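## Task

Remove the marker's cap, then draw the numeral 9 on the whiteboard with no other marks; the top of the 9 must face the whiteboard's long edge that is farther from the robot.

## Robot and tools

Robot: two arms named left_arm and right_arm, each with six joints and a two-finger gripper. The names are labels, not image sides. Mounting plates and the metal frame behind the arms are fixed obstacles. Loose objects may occasionally get nudged by something else. Never let an object leave the table, never let the arms strike or press hard on each other, and avoid drops, slips, slams and forceful pushes.

Frame: all reported hand positions share one world frame with its origin on the tabletop midway between the arms. +z is up, +x points forward over the table, and left_arm sits toward +y. Positions are in metres; orientation is a wxyz quaternion. The reported point lies between the finger pads, roughly 1 cm behind the tips. Fingers extend along the gripper's +z and close along its y. Reported positions can be inaccurate, more so when an arm reaches far.

Joint order (used in every row and every per-joint list): shoulder, elbow, waist, wrist pitch, wrist yaw, wrist roll. Rely on this order only.

A row is one flat list of 14 numbers, each between -1 and 1: left_arm's six joint values then its gripper opening, followed by right_arm's six joint values and its opening. Both arms always appear. Joint values are offsets, not poses, scaled so that 1.0 equals 1.258 rad for shoulder, 1.238 for elbow, 1.202 for waist, 2.073 for wrist pitch and 2.022 for wrist yaw and roll. The opening is absolute: +1 fully open, -1 shut. Optionally append 12 stiffness factors (0 to 1), left_arm's six then right_arm's six in joint order; they multiply each joint's position gain and persist until changed.

Joint ranges per arm (rad): waist -2.618 to 3.054, shoulder 0 to 3.142, elbow 0 to 3.142, wrist pitch and wrist yaw -1.571 to 1.571, wrist roll -2.094 to 2.094. True ends may differ by up to 0.036 rad. Commanding a joint more than 0.036 rad outside its range gets the action rejected for both arms; if the first action of a call fails that check, or any action is malformed, the whole call does nothing. A result line "joint sent to its limit" means a joint was stopped at its real end.

Tools:
execute_actions(actions): a list of actions, each a table of 1 to 15 rows. Each row lasts one control step (1/30 s); a short table repeats its last row to fill 15 steps, so every action takes 0.5 s. Offsets in every row are measured from the joint angles at the start of that action (for the first action, from the last reported angles), not from the preceding row. An empty list just returns the current state and images.
move(target, speed, blocking): target is one 14-number row whose offsets are counted from the "Joint positions" of the latest result showing them. All joints travel proportionally, so hands trace curves and ignore obstacles. speed is the peak rate in rad/s of the joint with the longest travel, 0.01 to 2, default 0.5. Paths run 0.5 to 10 s and are cut off at 10 s. Gripper openings are applied immediately. Faster motion and targets set deeper past a contact hit and press harder. blocking=false returns after 0.5 s while motion continues; then only wait or stop are accepted until a result shows it ended. The "move:" line reports the ending (done, off_target, moving, held, fault), limits=held or limits=none, and each arm's joint farthest from target.
wait(seconds): 0 to 10; lets the scene run with last commands held, returning early if a move ends.
stop(): brakes a running move; needs room, more when fast; fingers keep moving.
zoom_image(camera, region): region [x0, y0, x1, y1] in pixels, top-left origin, at most 504x504, from cam_head_left, cam_head_right, cam_high, cam_low, cam_left_wrist or cam_right_wrist.
finished_scene(scene): ends the current scene by its number, irreversibly; the task must be complete and stable. Its result may mention one failure but never confirms success. Replying without any tool call ends everything.

Motion rules: each control step, a joint's target may lead its measured angle by at most 0.202 rad (waist), 0.258 (shoulder), 0.238 (elbow), 0.573 (wrist pitch), 0.522 (wrist yaw, roll), and targets are shrunk if they would put the hand over 70 mm from where it is. Large offsets therefore need several actions; unfinished motion must be recommanded. Zero offsets can let an arm sag; to hold, send offsets back to the desired angles, then zeros, increasing the aim if a joint stays short. The robot keeps its last command while you think.

Gripping: grip_measured is the finger opening on the command scale (Joint positions gives it in metres, 0.094 when fully open). Readings may be off about 1 mm. Command about 0.03 below grip_measured for a firm hold, less for lighter. Pad force tops out around 50 to 62 N, lower on very thin parts.

Results: state per arm (position, quaternion, grip_measured), Joint positions, velocities, targets, torques, step readings with HELD marks, and six camera images with calibration updates. "joint command not followed" means the clearance check altered targets. "too close" warnings count plates and that side's frame as the arm. MOTOR HOT appears from 75 °C; 90 °C stops that arm for 10 s; 100 °C makes it go limp. FAULT lines report stops. Calibration (intrinsics, distortion, world-to-camera transforms) is supplied per camera; fixed cameras may be slightly off.

Each tool is called after "Call:" as name([rows], argument=value, ...), one row to a line, values as JSON.

## Session

Call:
execute_actions(actions=[])

Scene clock: 0.00 s.
left_arm: end_effector_position=(+0.3832, +0.4312, +0.1864) grip_measured=+1.000 end_effector_quat_wxyz=(+0.365, -0.014, +0.931, +0.001) | right_arm: end_effector_position=(+0.6256, -0.3029, +0.3402) grip_measured=+1.000 end_effector_quat_wxyz=(-0.570, +0.643, -0.418, +0.294)
Joint names: [shoulder, elbow, waist, wrist pitch, wrist yaw, wrist roll]
Joint positions: left_arm=[1.533 0.537 0.501 0.449 0.225 0.518 0.094] | right_arm=[ 1.849  1.284 -0.435  0.506 -0.729 -1.913  0.094]
Joint velocities: left_arm=[-0.002  0.007  0.007 -0.051 -0.051 -0.037  0.   ] | right_arm=[ 0.012  0.002 -0.007 -0.037 -0.081  0.081  0.   ]
Joint torques (N m, as the arm reports them, + toward a larger angle): no reading
Motor temperatures (°C, as the motors report them): left_arm=[24 26 22 23 24 26] | right_arm=[24 23 26 26 23 25]
Joint targets: left_arm=[1.530 0.540 0.499 0.443 0.231 0.519] | right_arm=[1.836 1.293 -0.430 0.503 -0.739 -1.903]
Joint stiffness scale: left_arm=[1. 1. 1. 1. 1. 1.] | right_arm=[1. 1. 1. 1. 1. 1.]

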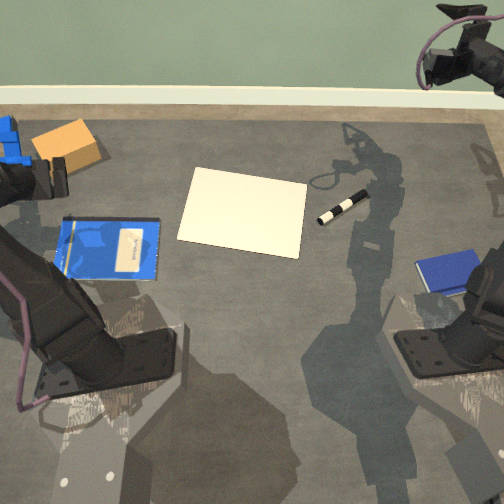

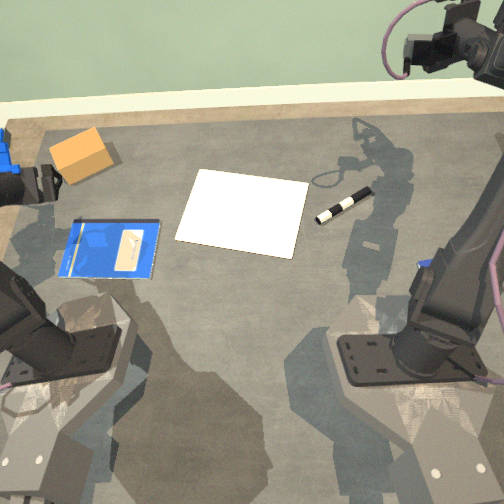

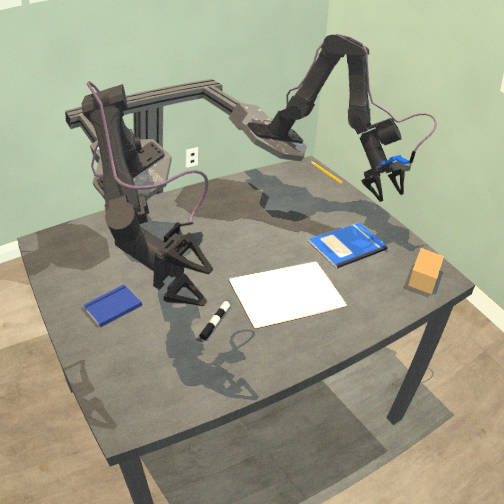

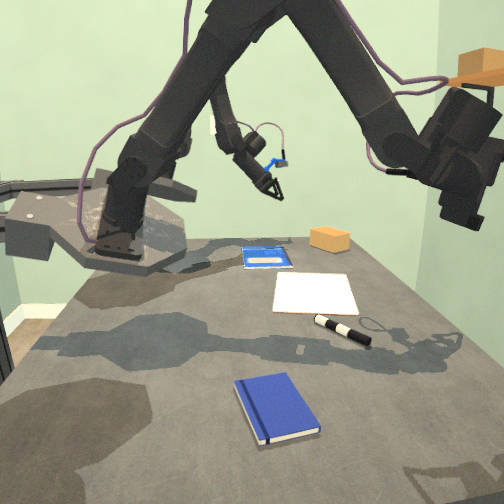

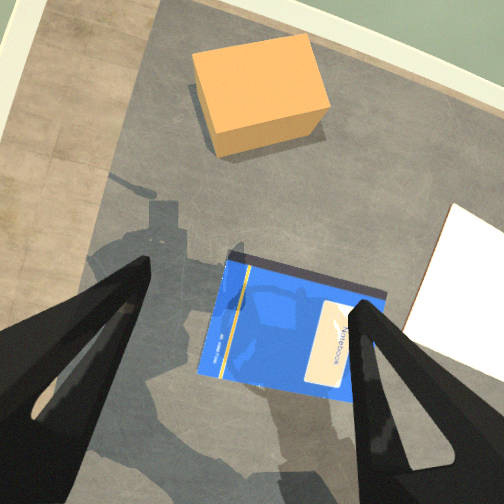

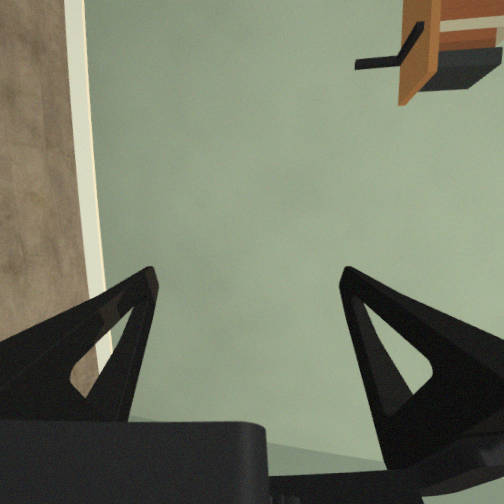

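Call:
zoom_image(camera="cam_head_left", region=[160,150,400,280])

Call:
zoom_image(camera="cam_high", region=[170,250,360,370])

Call:
zoom_image(camera="cam_low", region=[290,290,400,370])

Region (160, 150, 400, 280) of cam_head_left's 504x504 image, scaled by 2.100, with more detail than that image has; it fills the top 273 rows of this view, and the rest is white.

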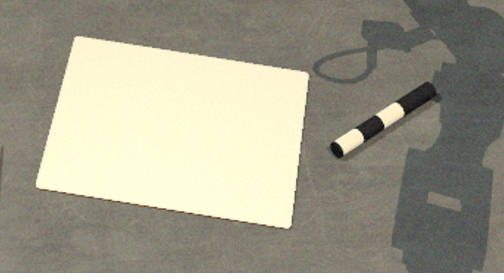

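Region (170, 250, 360, 370) of cam_high's 504x504 image, scaled by 2.653, with more detail than that image has; it fills the top 318 rows of this view, and the rest is white.

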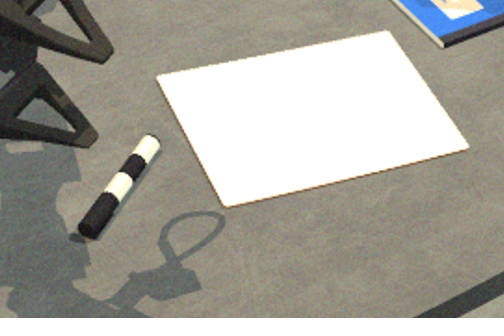

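Region (290, 290, 400, 370) of cam_low's 504x504 image, scaled by 4.582, with more detail than that image has; it fills the top 367 rows of this view, and the rest is white.

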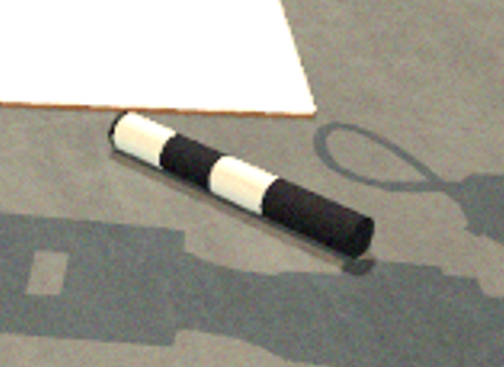

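Call:
move(target=[0,0,0,0,-0.111,-0.256,1,0,0,0,0,0.36,0.946,1], speed=1.5)

Scene clock: 5.67 s.
left_arm: end_effector_position=(+0.3652, +0.4644, +0.1761) grip_measured=+1.000 end_effector_quat_wxyz=(+0.324, -0.287, +0.902, +0.007) | right_arm: end_effector_position=(+0.6323, -0.4219, +0.2980) grip_measured=+1.000 end_effector_quat_wxyz=(+0.541, +0.172, +0.823, +0.005)
Joint names: [shoulder, elbow, waist, wrist pitch, wrist yaw, wrist roll]
Joint positions: left_arm=[1.533 0.537 0.501 0.449 0.005 0.005 0.094] | right_arm=[ 1.849  1.284 -0.435  0.504 -0.004 -0.004  0.094]
Joint velocities: left_arm=[-0.007 -0.012  0.012  0.051 -0.066 -0.037  0.   ] | right_arm=[ 0.002 -0.002 -0.002  0.051 -0.037 -0.022  0.   ]
Joint torques (N m, as the arm reports them, + toward a larger angle): left_arm=[-6.16  4.44 -0.86  1.51  0.14  0.  ] | right_arm=[-12.32   6.74   1.94   1.56  -0.08   0.06]
Motor temperatures (°C, as the motors report them): left_arm=[25 26 22 23 24 26] | right_arm=[26 24 26 27 23 25]
Joint targets: left_arm=[1.533 0.537 0.501 0.449 0.001 0.000] | right_arm=[1.849 1.284 -0.435 0.506 -0.001 0.000]
Joint stiffness scale: left_arm=[1. 1. 1. 1. 1. 1.] | right_arm=[1. 1. 1. 1. 1. 1.]
move: done; limits=none; left_arm: farthest joint: the wrist roll, 0.005 radians from its target (0.517 radians at the start); right_arm: farthest joint: the wrist roll, 0.004 radians from its target (1.913 radians at the start)
camera_calibration (this result's frames):
cam_left_wrist: T_world_to_cam=[[0.680123, -0.687498, 0.254515, 0.0260865], [-0.729671, -0.668368, 0.144447, 0.573785], [0.0708027, -0.283954, -0.95622, 0.375679], [0, 0, 0, 1]] pos_world=[0.374333, 0.50811, 0.269711]
cam_right_wrist: T_world_to_cam=[[-0.283406, -0.944463, -0.166342, -0.1675], [-0.823059, 0.328568, -0.463268, 0.814402], [0.492194, 0.00561582, -0.870467, 0.058831], [0, 0, 0, 1]] pos_world=[0.593874, -0.426115, 0.400635]

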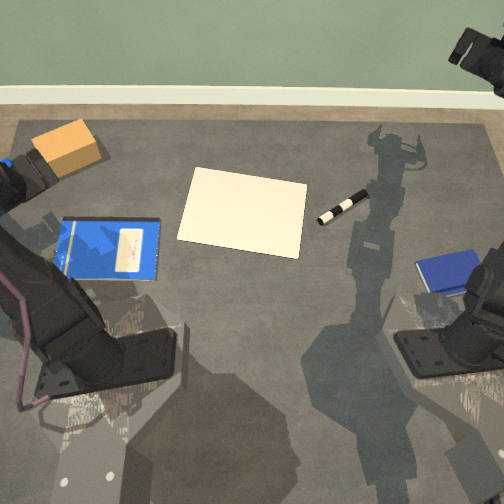

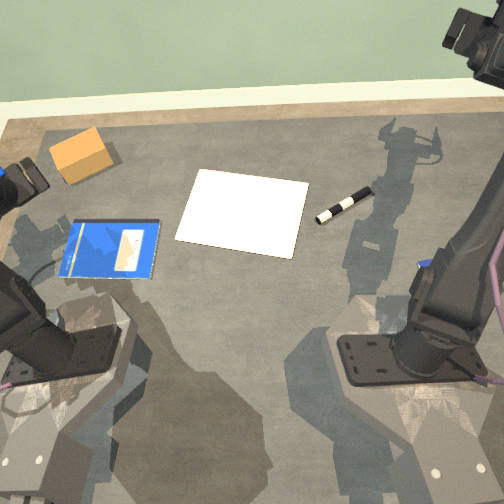

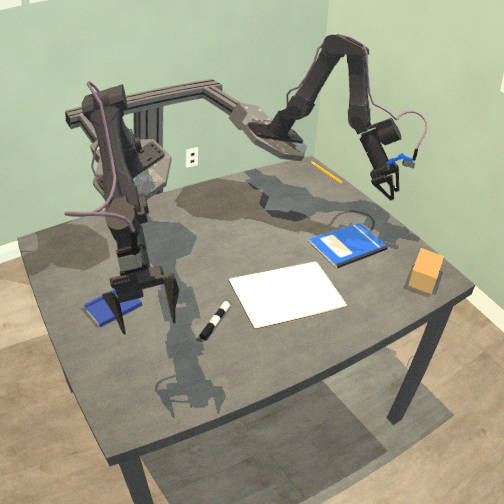

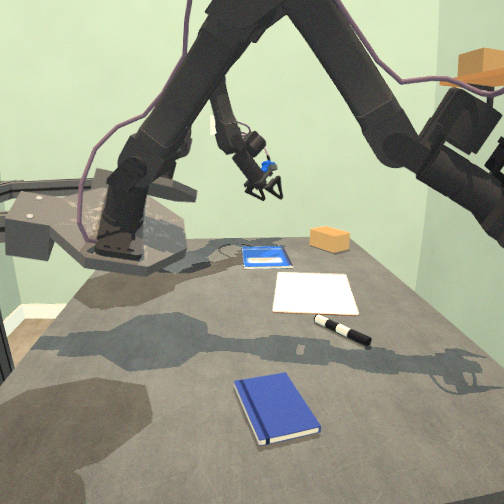

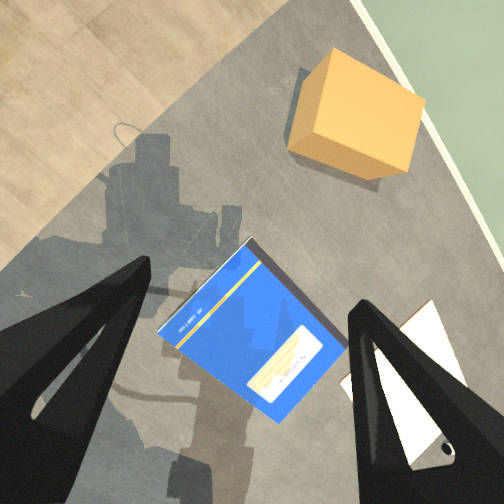

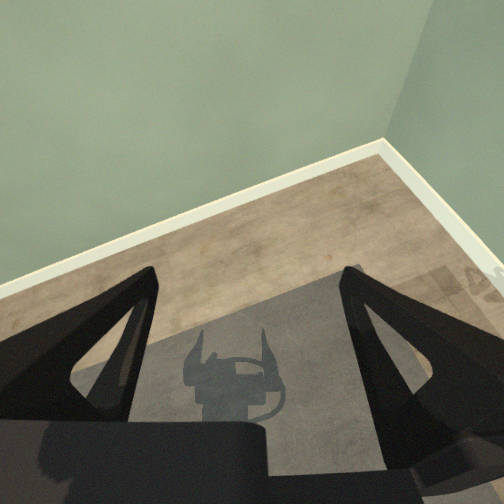

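Call:
move(target=[0,0,-0.417,0,0,0,1,0,0,0.362,0,0,0,1], speed=0.8)

Scene clock: 7.63 s.
left_arm: end_effector_position=(+0.4274, +0.2822, +0.2275) grip_measured=+1.000 end_effector_quat_wxyz=(+0.373, -0.096, +0.912, -0.141) | right_arm: end_effector_position=(+0.6517, -0.1827, +0.3647) grip_measured=+1.000 end_effector_quat_wxyz=(+0.566, +0.042, +0.805, +0.173)
Joint names: [shoulder, elbow, waist, wrist pitch, wrist yaw, wrist roll]
Joint positions: left_arm=[1.533 0.537 0.005 0.449 0.004 0.005 0.094] | right_arm=[ 1.849  1.284 -0.002  0.502 -0.001 -0.004  0.094]
Joint velocities: left_arm=[ 0.012 -0.002 -0.012  0.007 -0.037  0.037  0.   ] | right_arm=[ 0.012 -0.007  0.017 -0.022 -0.022 -0.007  0.   ]
Joint torques (N m, as the arm reports them, + toward a larger angle): left_arm=[-5.55  5.01 -2.18  1.61  0.28  0.04] | right_arm=[-11.43   7.01   3.55   1.57  -0.23   0.01]
Motor temperatures (°C, as the motors report them): left_arm=[25 26 22 24 24 26] | right_arm=[27 24 26 27 23 25]
Joint targets: left_arm=[1.533 0.537 -0.000 0.449 0.005 0.005] | right_arm=[1.849 1.284 0.000 0.504 -0.003 -0.004]
Joint stiffness scale: left_arm=[1. 1. 1. 1. 1. 1.] | right_arm=[1. 1. 1. 1. 1. 1.]
move: done; limits=none; left_arm: farthest joint: the waist, 0.006 radians from its target (0.502 radians at the start); right_arm: farthest joint: the wrist yaw, 0.003 radians from its target (0.001 radians at the start)
camera_calibration (this result's frames):
cam_left_wrist: T_world_to_cam=[[0.263957, -0.865086, 0.426559, 0.0343466], [-0.962304, -0.266253, 0.0555015, 0.496119], [0.0655591, -0.42513, -0.902755, 0.398585], [0, 0, 0, 1]] pos_world=[0.44222, 0.331256, 0.317639]
cam_right_wrist: T_world_to_cam=[[0.123168, -0.945969, -0.299953, -0.141491], [-0.840403, 0.0613222, -0.538482, 0.772608], [0.527782, 0.318405, -0.787442, 0.109715], [0, 0, 0, 1]] pos_world=[0.608824, -0.216158, 0.459989]

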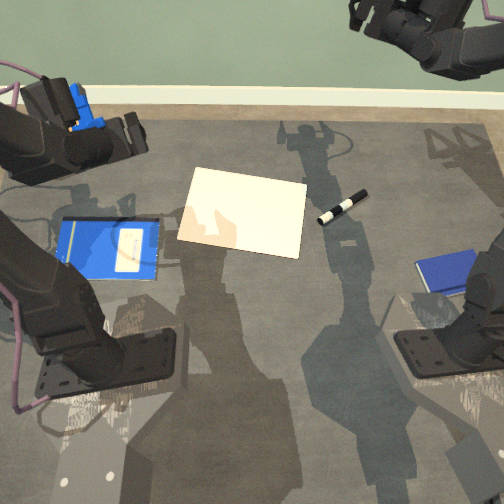

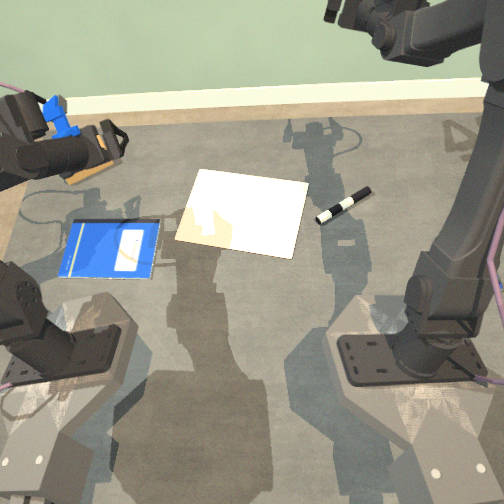

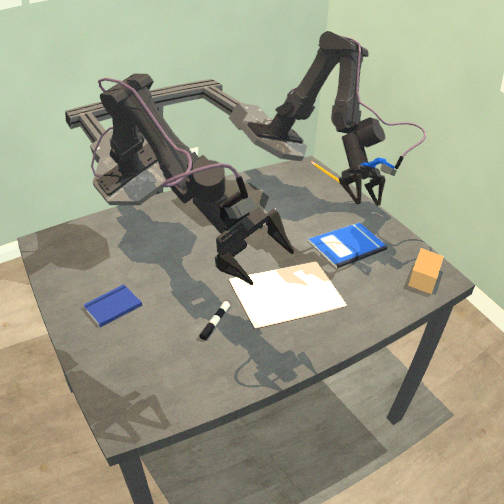

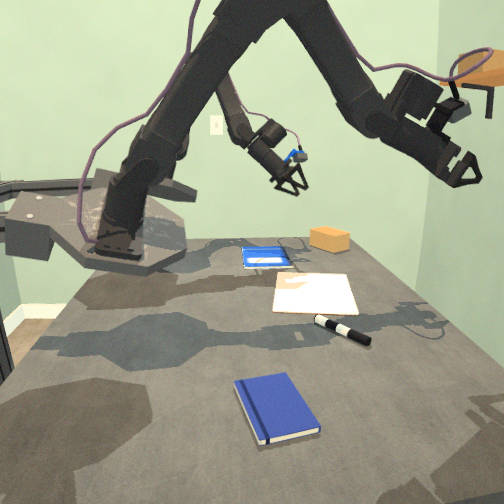

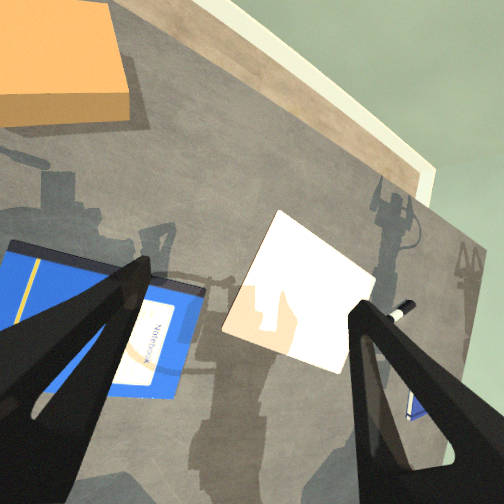

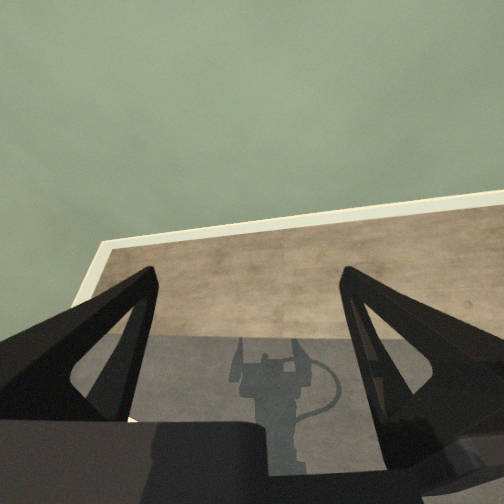

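Call:
move(target=[0,0,0,-0.29,0,0,1,0,0,0,0,0,0,1], speed=1)

Call:
move(target=[0,0.4,0,0,0,0,1,0,0,0,0,0,0,1], speed=1)

Call:
move(target=[0.3,0,0,0,0,0,1,0,0,0,0,0,0,1], speed=1)

Scene clock: 10.43 s.
left_arm: end_effector_position=(+0.3008, +0.2507, +0.1662) grip_measured=+1.000 end_effector_quat_wxyz=(+0.093, -0.051, +0.981, -0.164) | right_arm: end_effector_position=(+0.6516, -0.1826, +0.3644) grip_measured=+1.000 end_effector_quat_wxyz=(+0.565, +0.042, +0.806, +0.173)
Joint names: [shoulder, elbow, waist, wrist pitch, wrist yaw, wrist roll]
Joint positions: left_arm=[ 1.533  0.537  0.005 -0.139  0.004  0.005  0.094] | right_arm=[ 1.849  1.284 -0.002  0.501 -0.001 -0.004  0.094]
Joint velocities: left_arm=[-0.022 -0.027  0.002  0.022 -0.051 -0.066  0.   ] | right_arm=[ 0.007  0.012 -0.002  0.007 -0.081 -0.007  0.   ]
Joint torques (N m, as the arm reports them, + toward a larger angle): left_arm=[-4.84  4.27 -1.58  0.53  0.28  0.02] | right_arm=[-11.39   7.01   3.36   1.55  -0.2    0.02]
Motor temperatures (°C, as the motors report them): left_arm=[25 26 22 24 24 26] | right_arm=[27 24 26 28 23 25]
Joint targets: left_arm=[1.533 0.537 0.005 -0.152 0.004 0.005] | right_arm=[1.849 1.284 -0.002 0.502 -0.002 -0.004]
Joint stiffness scale: left_arm=[1. 1. 1. 1. 1. 1.] | right_arm=[1. 1. 1. 1. 1. 1.]
move: done; limits=none; left_arm: farthest joint: the wrist pitch, 0.013 radians from its target (0.601 radians at the start); right_arm: farthest joint: the wrist pitch, 0.001 radians from its target (0.000 radians at the start)
camera_calibration (this result's frames):
cam_left_wrist: T_world_to_cam=[[0.297379, -0.904001, 0.307161, 0.0861327], [-0.817544, -0.0749338, 0.570971, 0.192177], [-0.493141, -0.420913, -0.761344, 0.481588], [0, 0, 0, 1]] pos_world=[0.36899, 0.294971, 0.230471]
cam_right_wrist: T_world_to_cam=[[0.123214, -0.945965, -0.299947, -0.141512], [-0.841201, 0.0607969, -0.537293, 0.772296], [0.526497, 0.318518, -0.788256, 0.110642], [0, 0, 0, 1]] pos_world=[0.60884, -0.21606, 0.459717]

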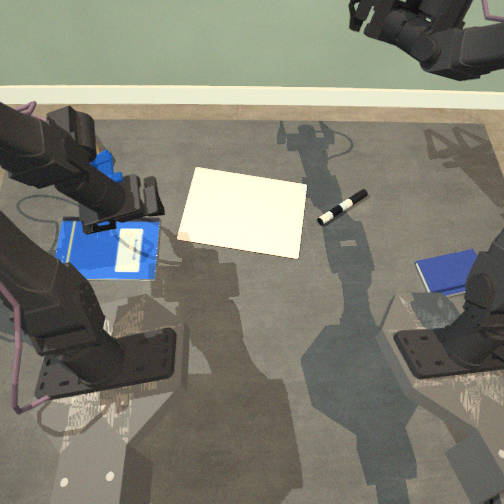

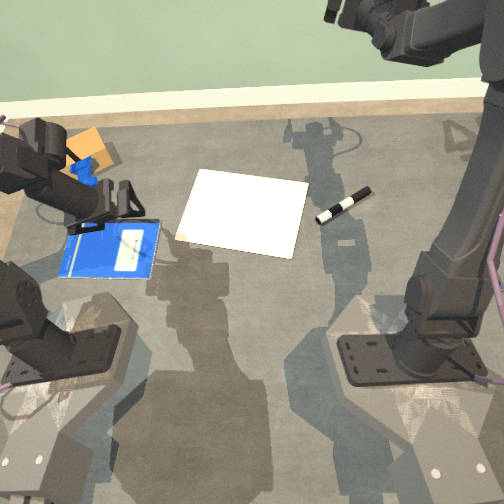

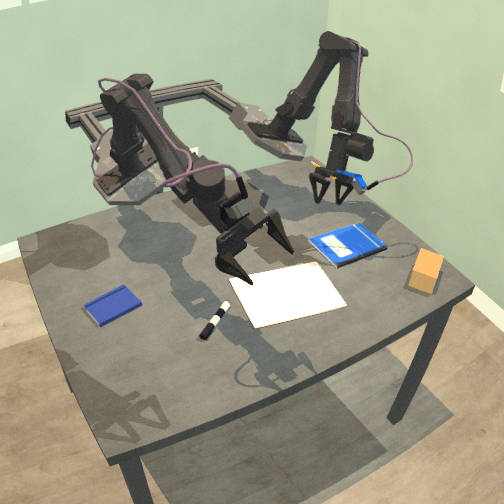

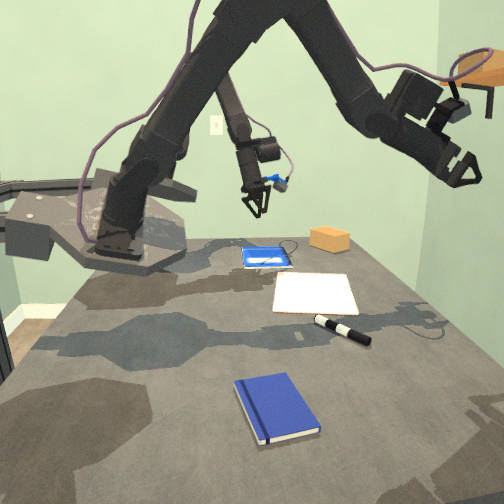

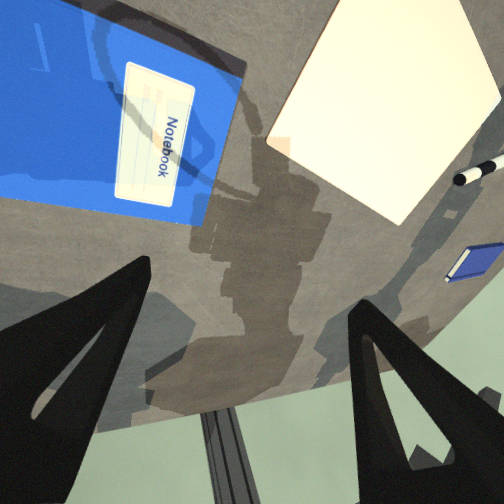

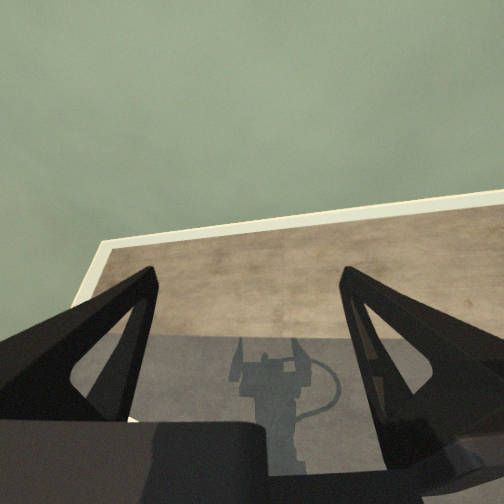

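Scene clock: 11.50 s.
left_arm: end_effector_position=(+0.4935, +0.3113, +0.2956) grip_measured=+1.000 end_effector_quat_wxyz=(+0.333, -0.090, +0.927, -0.145) | right_arm: end_effector_position=(+0.6515, -0.1825, +0.3641) grip_measured=+1.000 end_effector_quat_wxyz=(+0.565, +0.042, +0.806, +0.173)
Joint names: [shoulder, elbow, waist, wrist pitch, wrist yaw, wrist roll]
Joint positions: left_arm=[ 1.533  1.022  0.005 -0.124  0.004  0.005  0.094] | right_arm=[ 1.849  1.284 -0.002  0.5   -0.001 -0.004  0.094]
Joint velocities: left_arm=[-0.012 -0.007  0.002 -0.051  0.007 -0.037  0.   ] | right_arm=[ 0.017  0.012 -0.017  0.051  0.007  0.007  0.   ]
Joint torques (N m, as the arm reports them, + toward a larger angle): left_arm=[-6.94  7.2  -2.07  1.27  0.28  0.03] | right_arm=[-11.47   7.04   3.36   1.55  -0.2    0.02]
Motor temperatures (°C, as the motors report them): left_arm=[25 26 22 24 24 26] | right_arm=[27 24 26 28 23 25]
Joint targets: left_arm=[1.533 1.033 0.005 -0.139 0.004 0.005] | right_arm=[1.849 1.284 -0.002 0.501 -0.001 -0.004]
Joint stiffness scale: left_arm=[1. 1. 1. 1. 1. 1.] | right_arm=[1. 1. 1. 1. 1. 1.]
move: done; limits=none; left_arm: farthest joint: the wrist pitch, 0.015 radians from its target (0.000 radians at the start); right_arm: farthest joint: the wrist pitch, 0.001 radians from its target (0.000 radians at the start)
camera_calibration (this result's frames):
cam_left_wrist: T_world_to_cam=[[0.273584, -0.870062, 0.410055, 0.0146646], [-0.961602, -0.237774, 0.137056, 0.530384], [-0.0217468, -0.431806, -0.901704, 0.512962], [0, 0, 0, 1]] pos_world=[0.517162, 0.360371, 0.383834]
cam_right_wrist: T_world_to_cam=[[0.122896, -0.946045, -0.299826, -0.141424], [-0.841833, 0.0606164, -0.536323, 0.772093], [0.52556, 0.318315, -0.788962, 0.111299], [0, 0, 0, 1]] pos_world=[0.60886, -0.216023, 0.4595]

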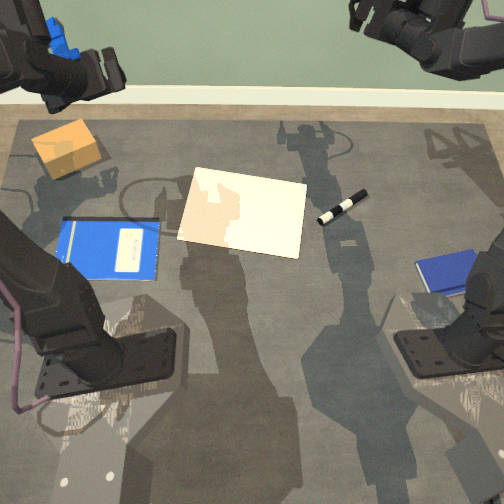

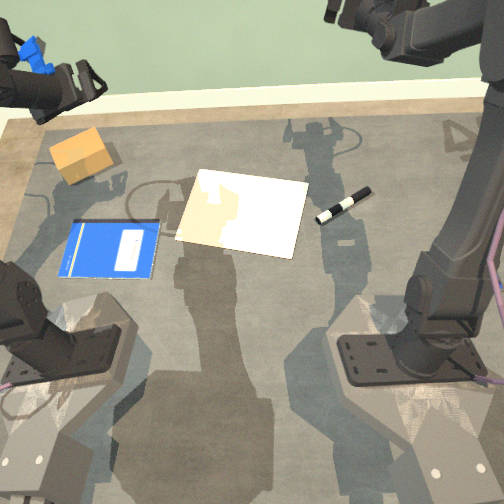

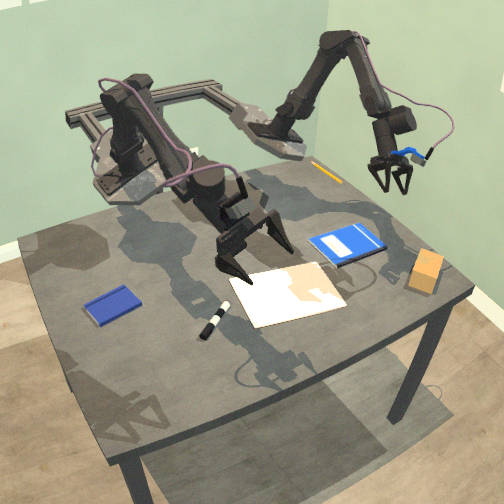

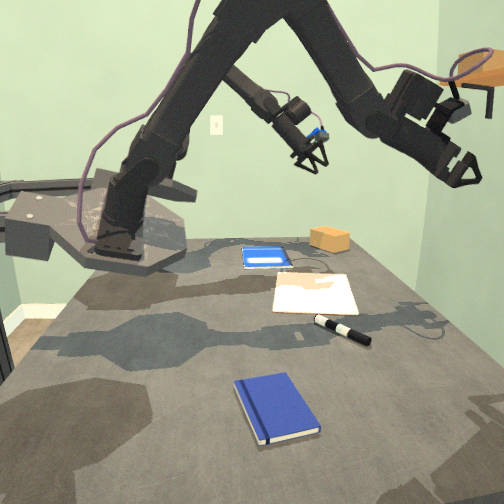

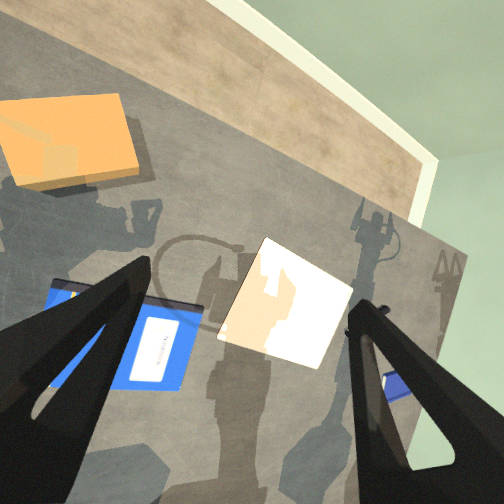

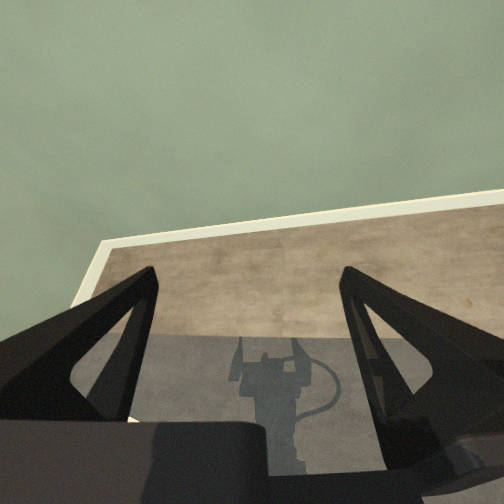

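Scene clock: 12.43 s.
left_arm: end_effector_position=(+0.4409, +0.2550, +0.1462) grip_measured=+1.000 end_effector_quat_wxyz=(+0.147, -0.060, +0.974, -0.161) | right_arm: end_effector_position=(+0.6514, -0.1825, +0.3638) grip_measured=+1.000 end_effector_quat_wxyz=(+0.564, +0.042, +0.806, +0.173)
Joint names: [shoulder, elbow, waist, wrist pitch, wrist yaw, wrist roll]
Joint positions: left_arm=[ 1.92   1.022  0.005 -0.125  0.004  0.005  0.094] | right_arm=[ 1.849  1.284 -0.002  0.498 -0.001 -0.004  0.094]
Joint velocities: left_arm=[-0.007 -0.012 -0.012 -0.037  0.051 -0.037  0.   ] | right_arm=[-0.012 -0.002 -0.007  0.066 -0.007  0.007  0.   ]
Joint torques (N m, as the arm reports them, + toward a larger angle): left_arm=[-9.01  4.88 -2.7   0.89  0.29  0.03] | right_arm=[-11.45   6.98   3.28   1.54  -0.2    0.03]
Motor temperatures (°C, as the motors report them): left_arm=[25 26 22 24 24 26] | right_arm=[28 24 26 28 23 25]
Joint targets: left_arm=[1.910 1.022 0.005 -0.124 0.004 0.005] | right_arm=[1.849 1.284 -0.002 0.500 -0.001 -0.004]
Joint stiffness scale: left_arm=[1. 1. 1. 1. 1. 1.] | right_arm=[1. 1. 1. 1. 1. 1.]
move: done; limits=none; left_arm: farthest joint: the shoulder, 0.010 radians from its target (0.378 radians at the start); right_arm: farthest joint: the wrist pitch, 0.002 radians from its target (0.000 radians at the start)
camera_calibration (this result's frames):
cam_left_wrist: T_world_to_cam=[[0.296827, -0.895859, 0.330653, 0.0492595], [-0.869253, -0.110131, 0.481944, 0.363241], [-0.395339, -0.430475, -0.811418, 0.503935], [0, 0, 0, 1]] pos_world=[0.500352, 0.301065, 0.217552]
cam_right_wrist: T_world_to_cam=[[0.122578, -0.946125, -0.299704, -0.141336], [-0.842463, 0.0604358, -0.535353, 0.771889], [0.524624, 0.318112, -0.789667, 0.111956], [0, 0, 0, 1]] pos_world=[0.608879, -0.215986, 0.459282]

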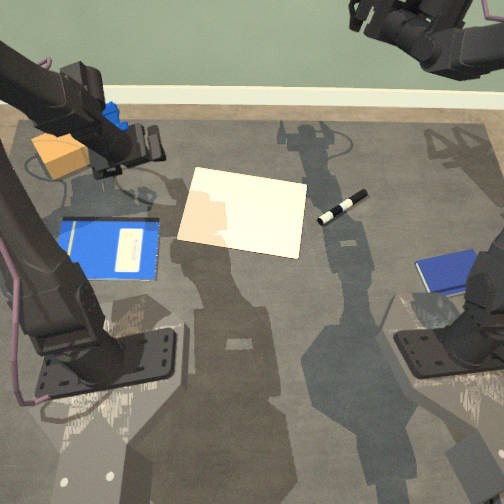

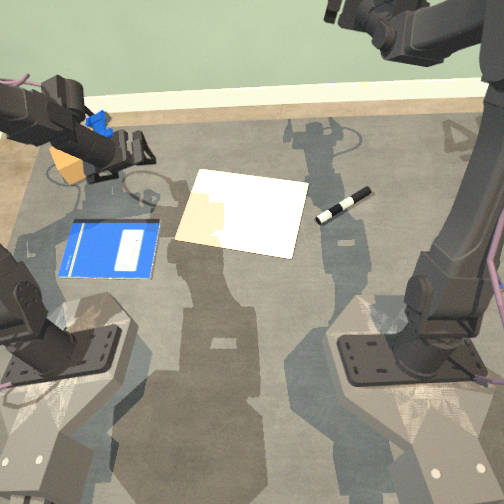

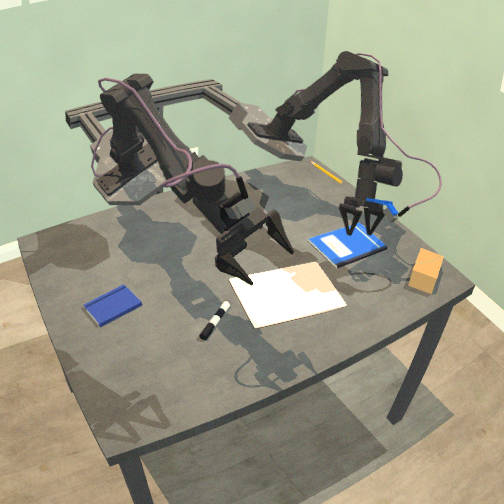

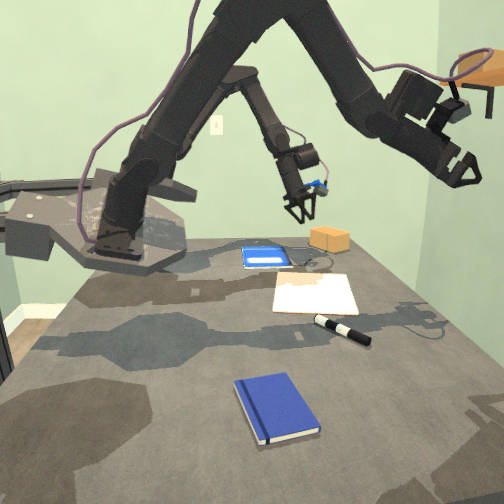

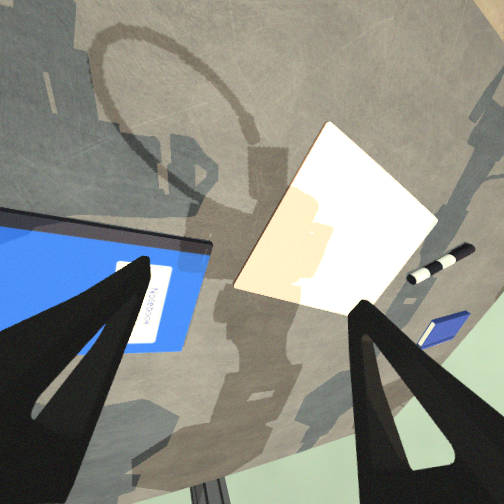

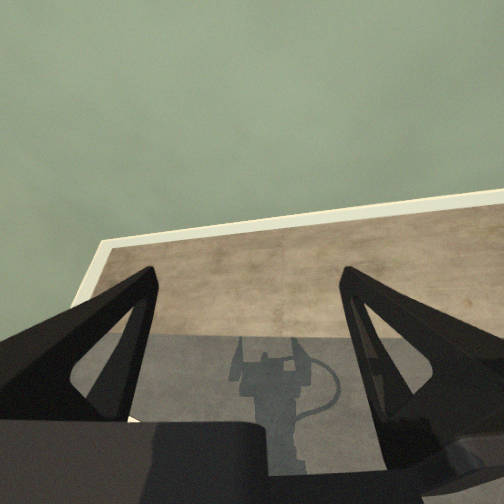

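Call:
move(target=[0.738,0.124,-0.548,0.525,0,0.275,0.2,0,0,-0.36,0,0,0,1], speed=0.8)

Scene clock: 18.27 s.
left_arm: end_effector_position=(+0.3579, -0.0984, +0.0524) grip_measured=+0.201 end_effector_quat_wxyz=(+0.391, +0.425, +0.790, -0.205) | right_arm: end_effector_position=(+0.6309, -0.4238, +0.2958) grip_measured=+1.000 end_effector_quat_wxyz=(+0.537, +0.175, +0.825, +0.002)
Joint names: [shoulder, elbow, waist, wrist pitch, wrist yaw, wrist roll]
Joint positions: left_arm=[ 2.85   1.152 -0.652  0.958  0.001  0.553  0.056] | right_arm=[ 1.849  1.284 -0.438  0.497  0.003 -0.004  0.094]
Joint velocities: left_arm=[-0.012 -0.012 -0.002  0.022 -0.051 -0.022  0.   ] | right_arm=[-0.012  0.002  0.012  0.007  0.022 -0.007  0.   ]
Joint torques (N m, as the arm reports them, + toward a larger angle): left_arm=[-9.39  4.56 -4.28  1.66  0.39  0.14] | right_arm=[-12.36   6.83   2.29   1.56  -0.15   0.02]
Motor temperatures (°C, as the motors report them): left_arm=[26 26 22 24 24 26] | right_arm=[29 24 26 29 23 25]
Joint targets: left_arm=[2.848 1.176 -0.653 0.963 0.005 0.561] | right_arm=[1.849 1.284 -0.435 0.498 -0.001 -0.004]
Joint stiffness scale: left_arm=[1. 1. 1. 1. 1. 1.] | right_arm=[1. 1. 1. 1. 1. 1.]
move: off_target (left_arm); limits=none; left_arm: farthest joint: the elbow, 0.024 radians from its target (0.153 radians at the start); right_arm: farthest joint: the wrist yaw, 0.004 radians from its target (0.000 radians at the start)
camera_calibration (this result's frames):
cam_left_wrist: T_world_to_cam=[[-0.710398, -0.690792, 0.134687, 0.179242], [-0.703599, 0.692497, -0.159364, 0.3506], [0.016817, -0.207977, -0.977989, 0.125977], [0, 0, 0, 1]] pos_world=[0.371896, -0.0927702, 0.154935]
cam_right_wrist: T_world_to_cam=[[-0.291479, -0.942591, -0.162979, -0.165258], [-0.825262, 0.333945, -0.455437, 0.814192], [0.483717, 0.00175017, -0.875223, 0.0627437], [0, 0, 0, 1]] pos_world=[0.593403, -0.427775, 0.398794]

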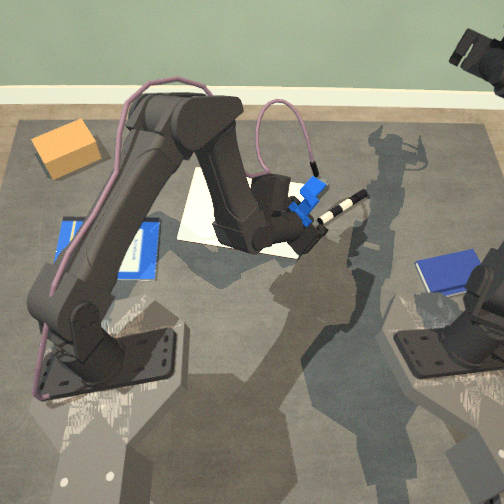

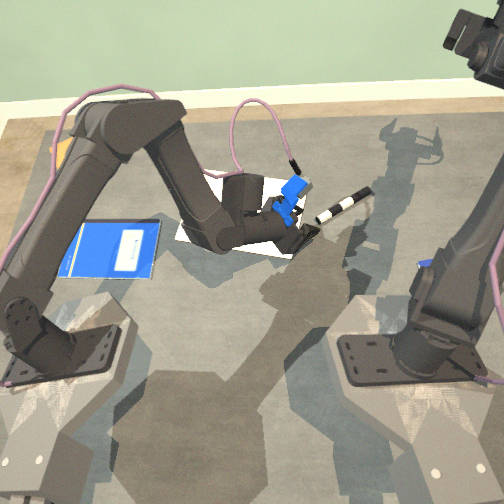

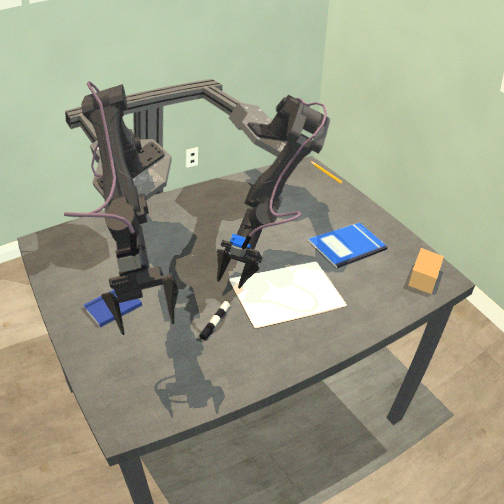

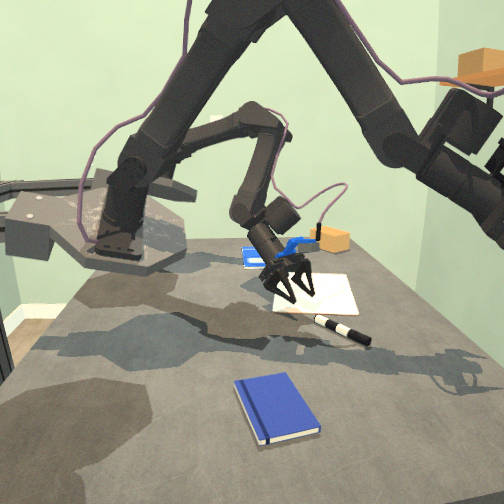

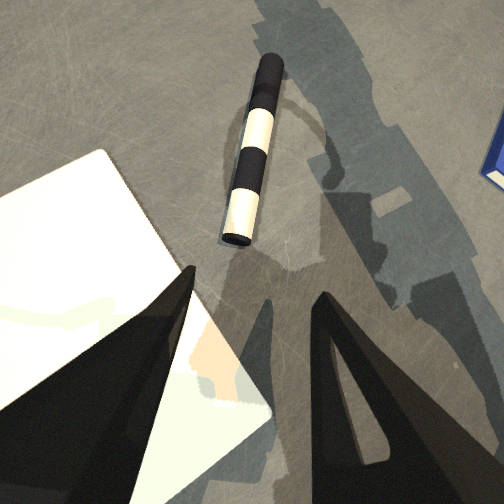

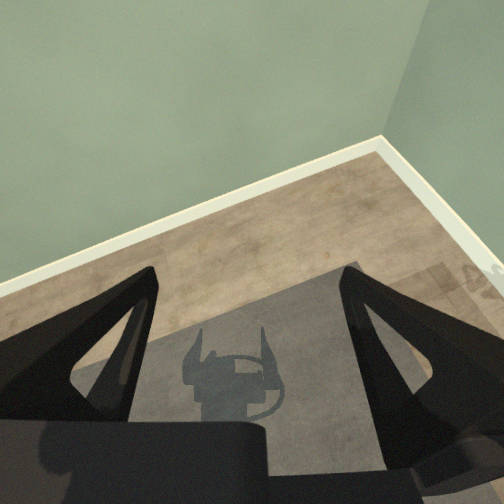

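Call:
move(target=[0.137,0.275,0,-0.067,0,0,0.2,0,0,0,0,0,0,1], speed=0.5)

Scene clock: 20.30 s.
left_arm: end_effector_position=(+0.3964, -0.1389, +0.0289) grip_measured=+0.201 end_effector_quat_wxyz=(+0.408, +0.417, +0.786, -0.204) | right_arm: end_effector_position=(+0.6307, -0.4237, +0.2953) grip_measured=+1.000 end_effector_quat_wxyz=(+0.537, +0.175, +0.825, +0.002)
Joint names: [shoulder, elbow, waist, wrist pitch, wrist yaw, wrist roll]
Joint positions: left_arm=[ 3.009  1.471 -0.652  0.836 -0.     0.554  0.056] | right_arm=[ 1.849  1.284 -0.438  0.495  0.003 -0.004  0.094]
Joint velocities: left_arm=[ 0.002  0.012  0.002  0.007 -0.037  0.007 -0.001] | right_arm=[-0.012 -0.007 -0.007  0.022  0.066 -0.11   0.   ]
Joint torques (N m, as the arm reports them, + toward a larger angle): left_arm=[-9.37  5.16 -4.7   1.46  0.35  0.01] | right_arm=[-12.3    6.84   1.89   1.58  -0.12   0.03]
Motor temperatures (°C, as the motors report them): left_arm=[27 26 22 24 24 26] | right_arm=[29 24 26 29 23 25]
Joint targets: left_arm=[3.023 1.492 -0.652 0.820 0.001 0.553] | right_arm=[1.849 1.284 -0.438 0.496 0.003 -0.004]
Joint stiffness scale: left_arm=[1. 1. 1. 1. 1. 1.] | right_arm=[1. 1. 1. 1. 1. 1.]
move: off_target (left_arm); limits=none; left_arm: farthest joint: the elbow, 0.022 radians from its target (0.341 radians at the start); right_arm: farthest joint: the wrist pitch, 0.002 radians from its target (0.000 radians at the start)
camera_calibration (this result's frames):
cam_left_wrist: T_world_to_cam=[[-0.70309, -0.699472, 0.128074, 0.177912], [-0.709466, 0.677796, -0.193005, 0.403237], [0.0481936, -0.226564, -0.972803, 0.0787915], [0, 0, 0, 1]] pos_world=[0.407373, -0.131017, 0.131689]
cam_right_wrist: T_world_to_cam=[[-0.291419, -0.942611, -0.162972, -0.165292], [-0.8262, 0.333885, -0.453777, 0.813889], [0.482149, 0.00240775, -0.876086, 0.0639814], [0, 0, 0, 1]] pos_world=[0.593417, -0.427706, 0.39844]

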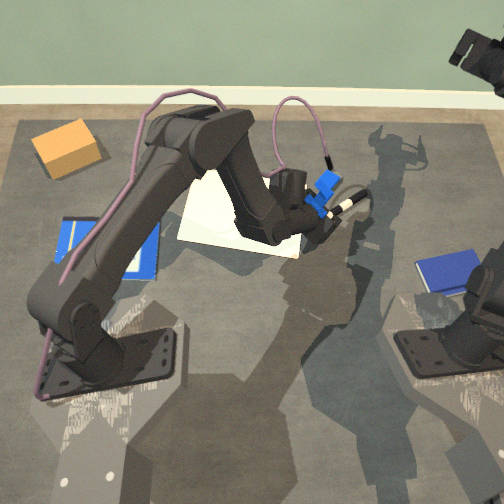

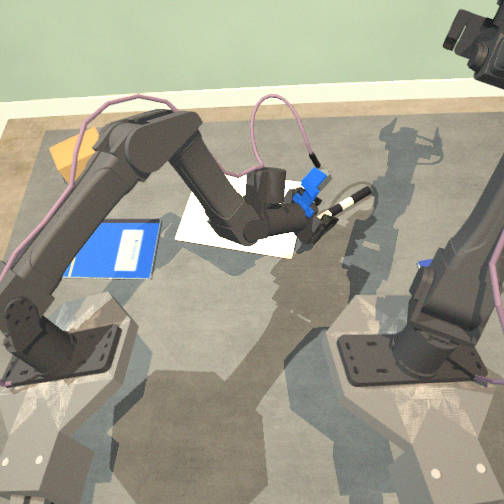

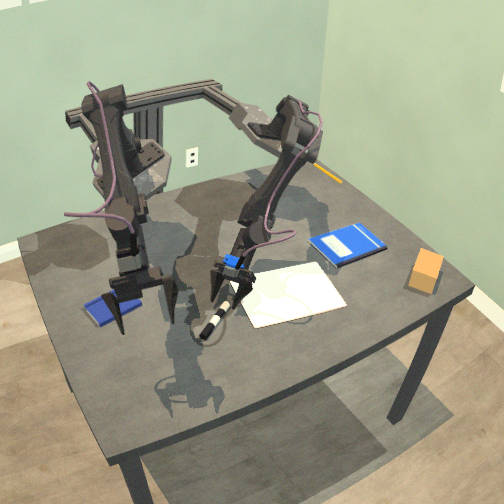

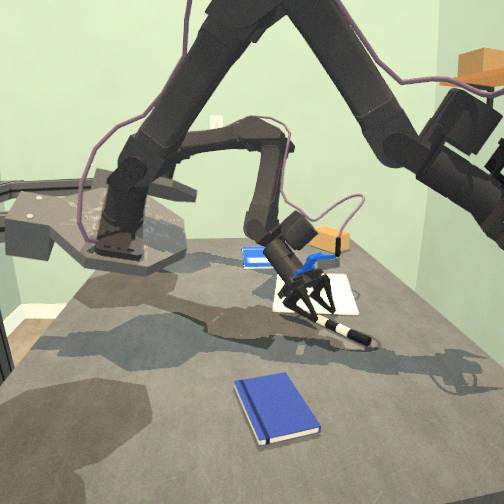

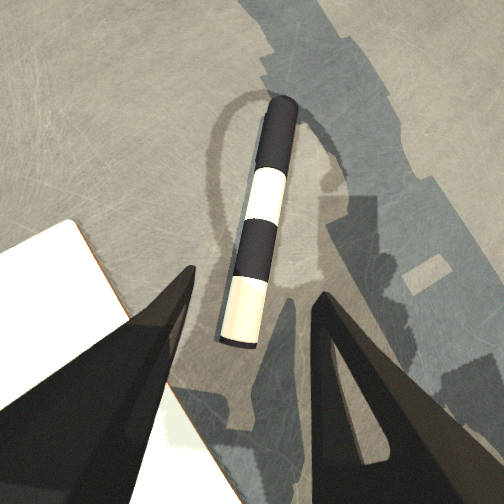

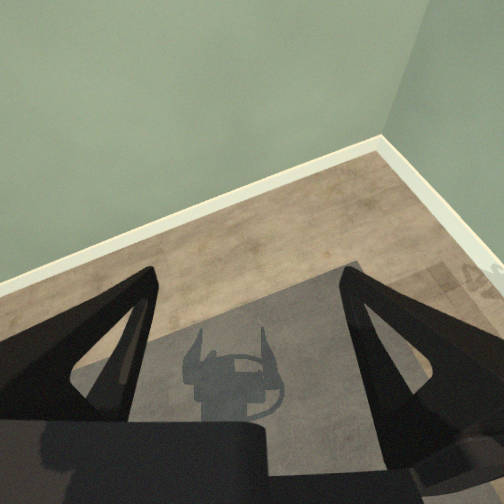

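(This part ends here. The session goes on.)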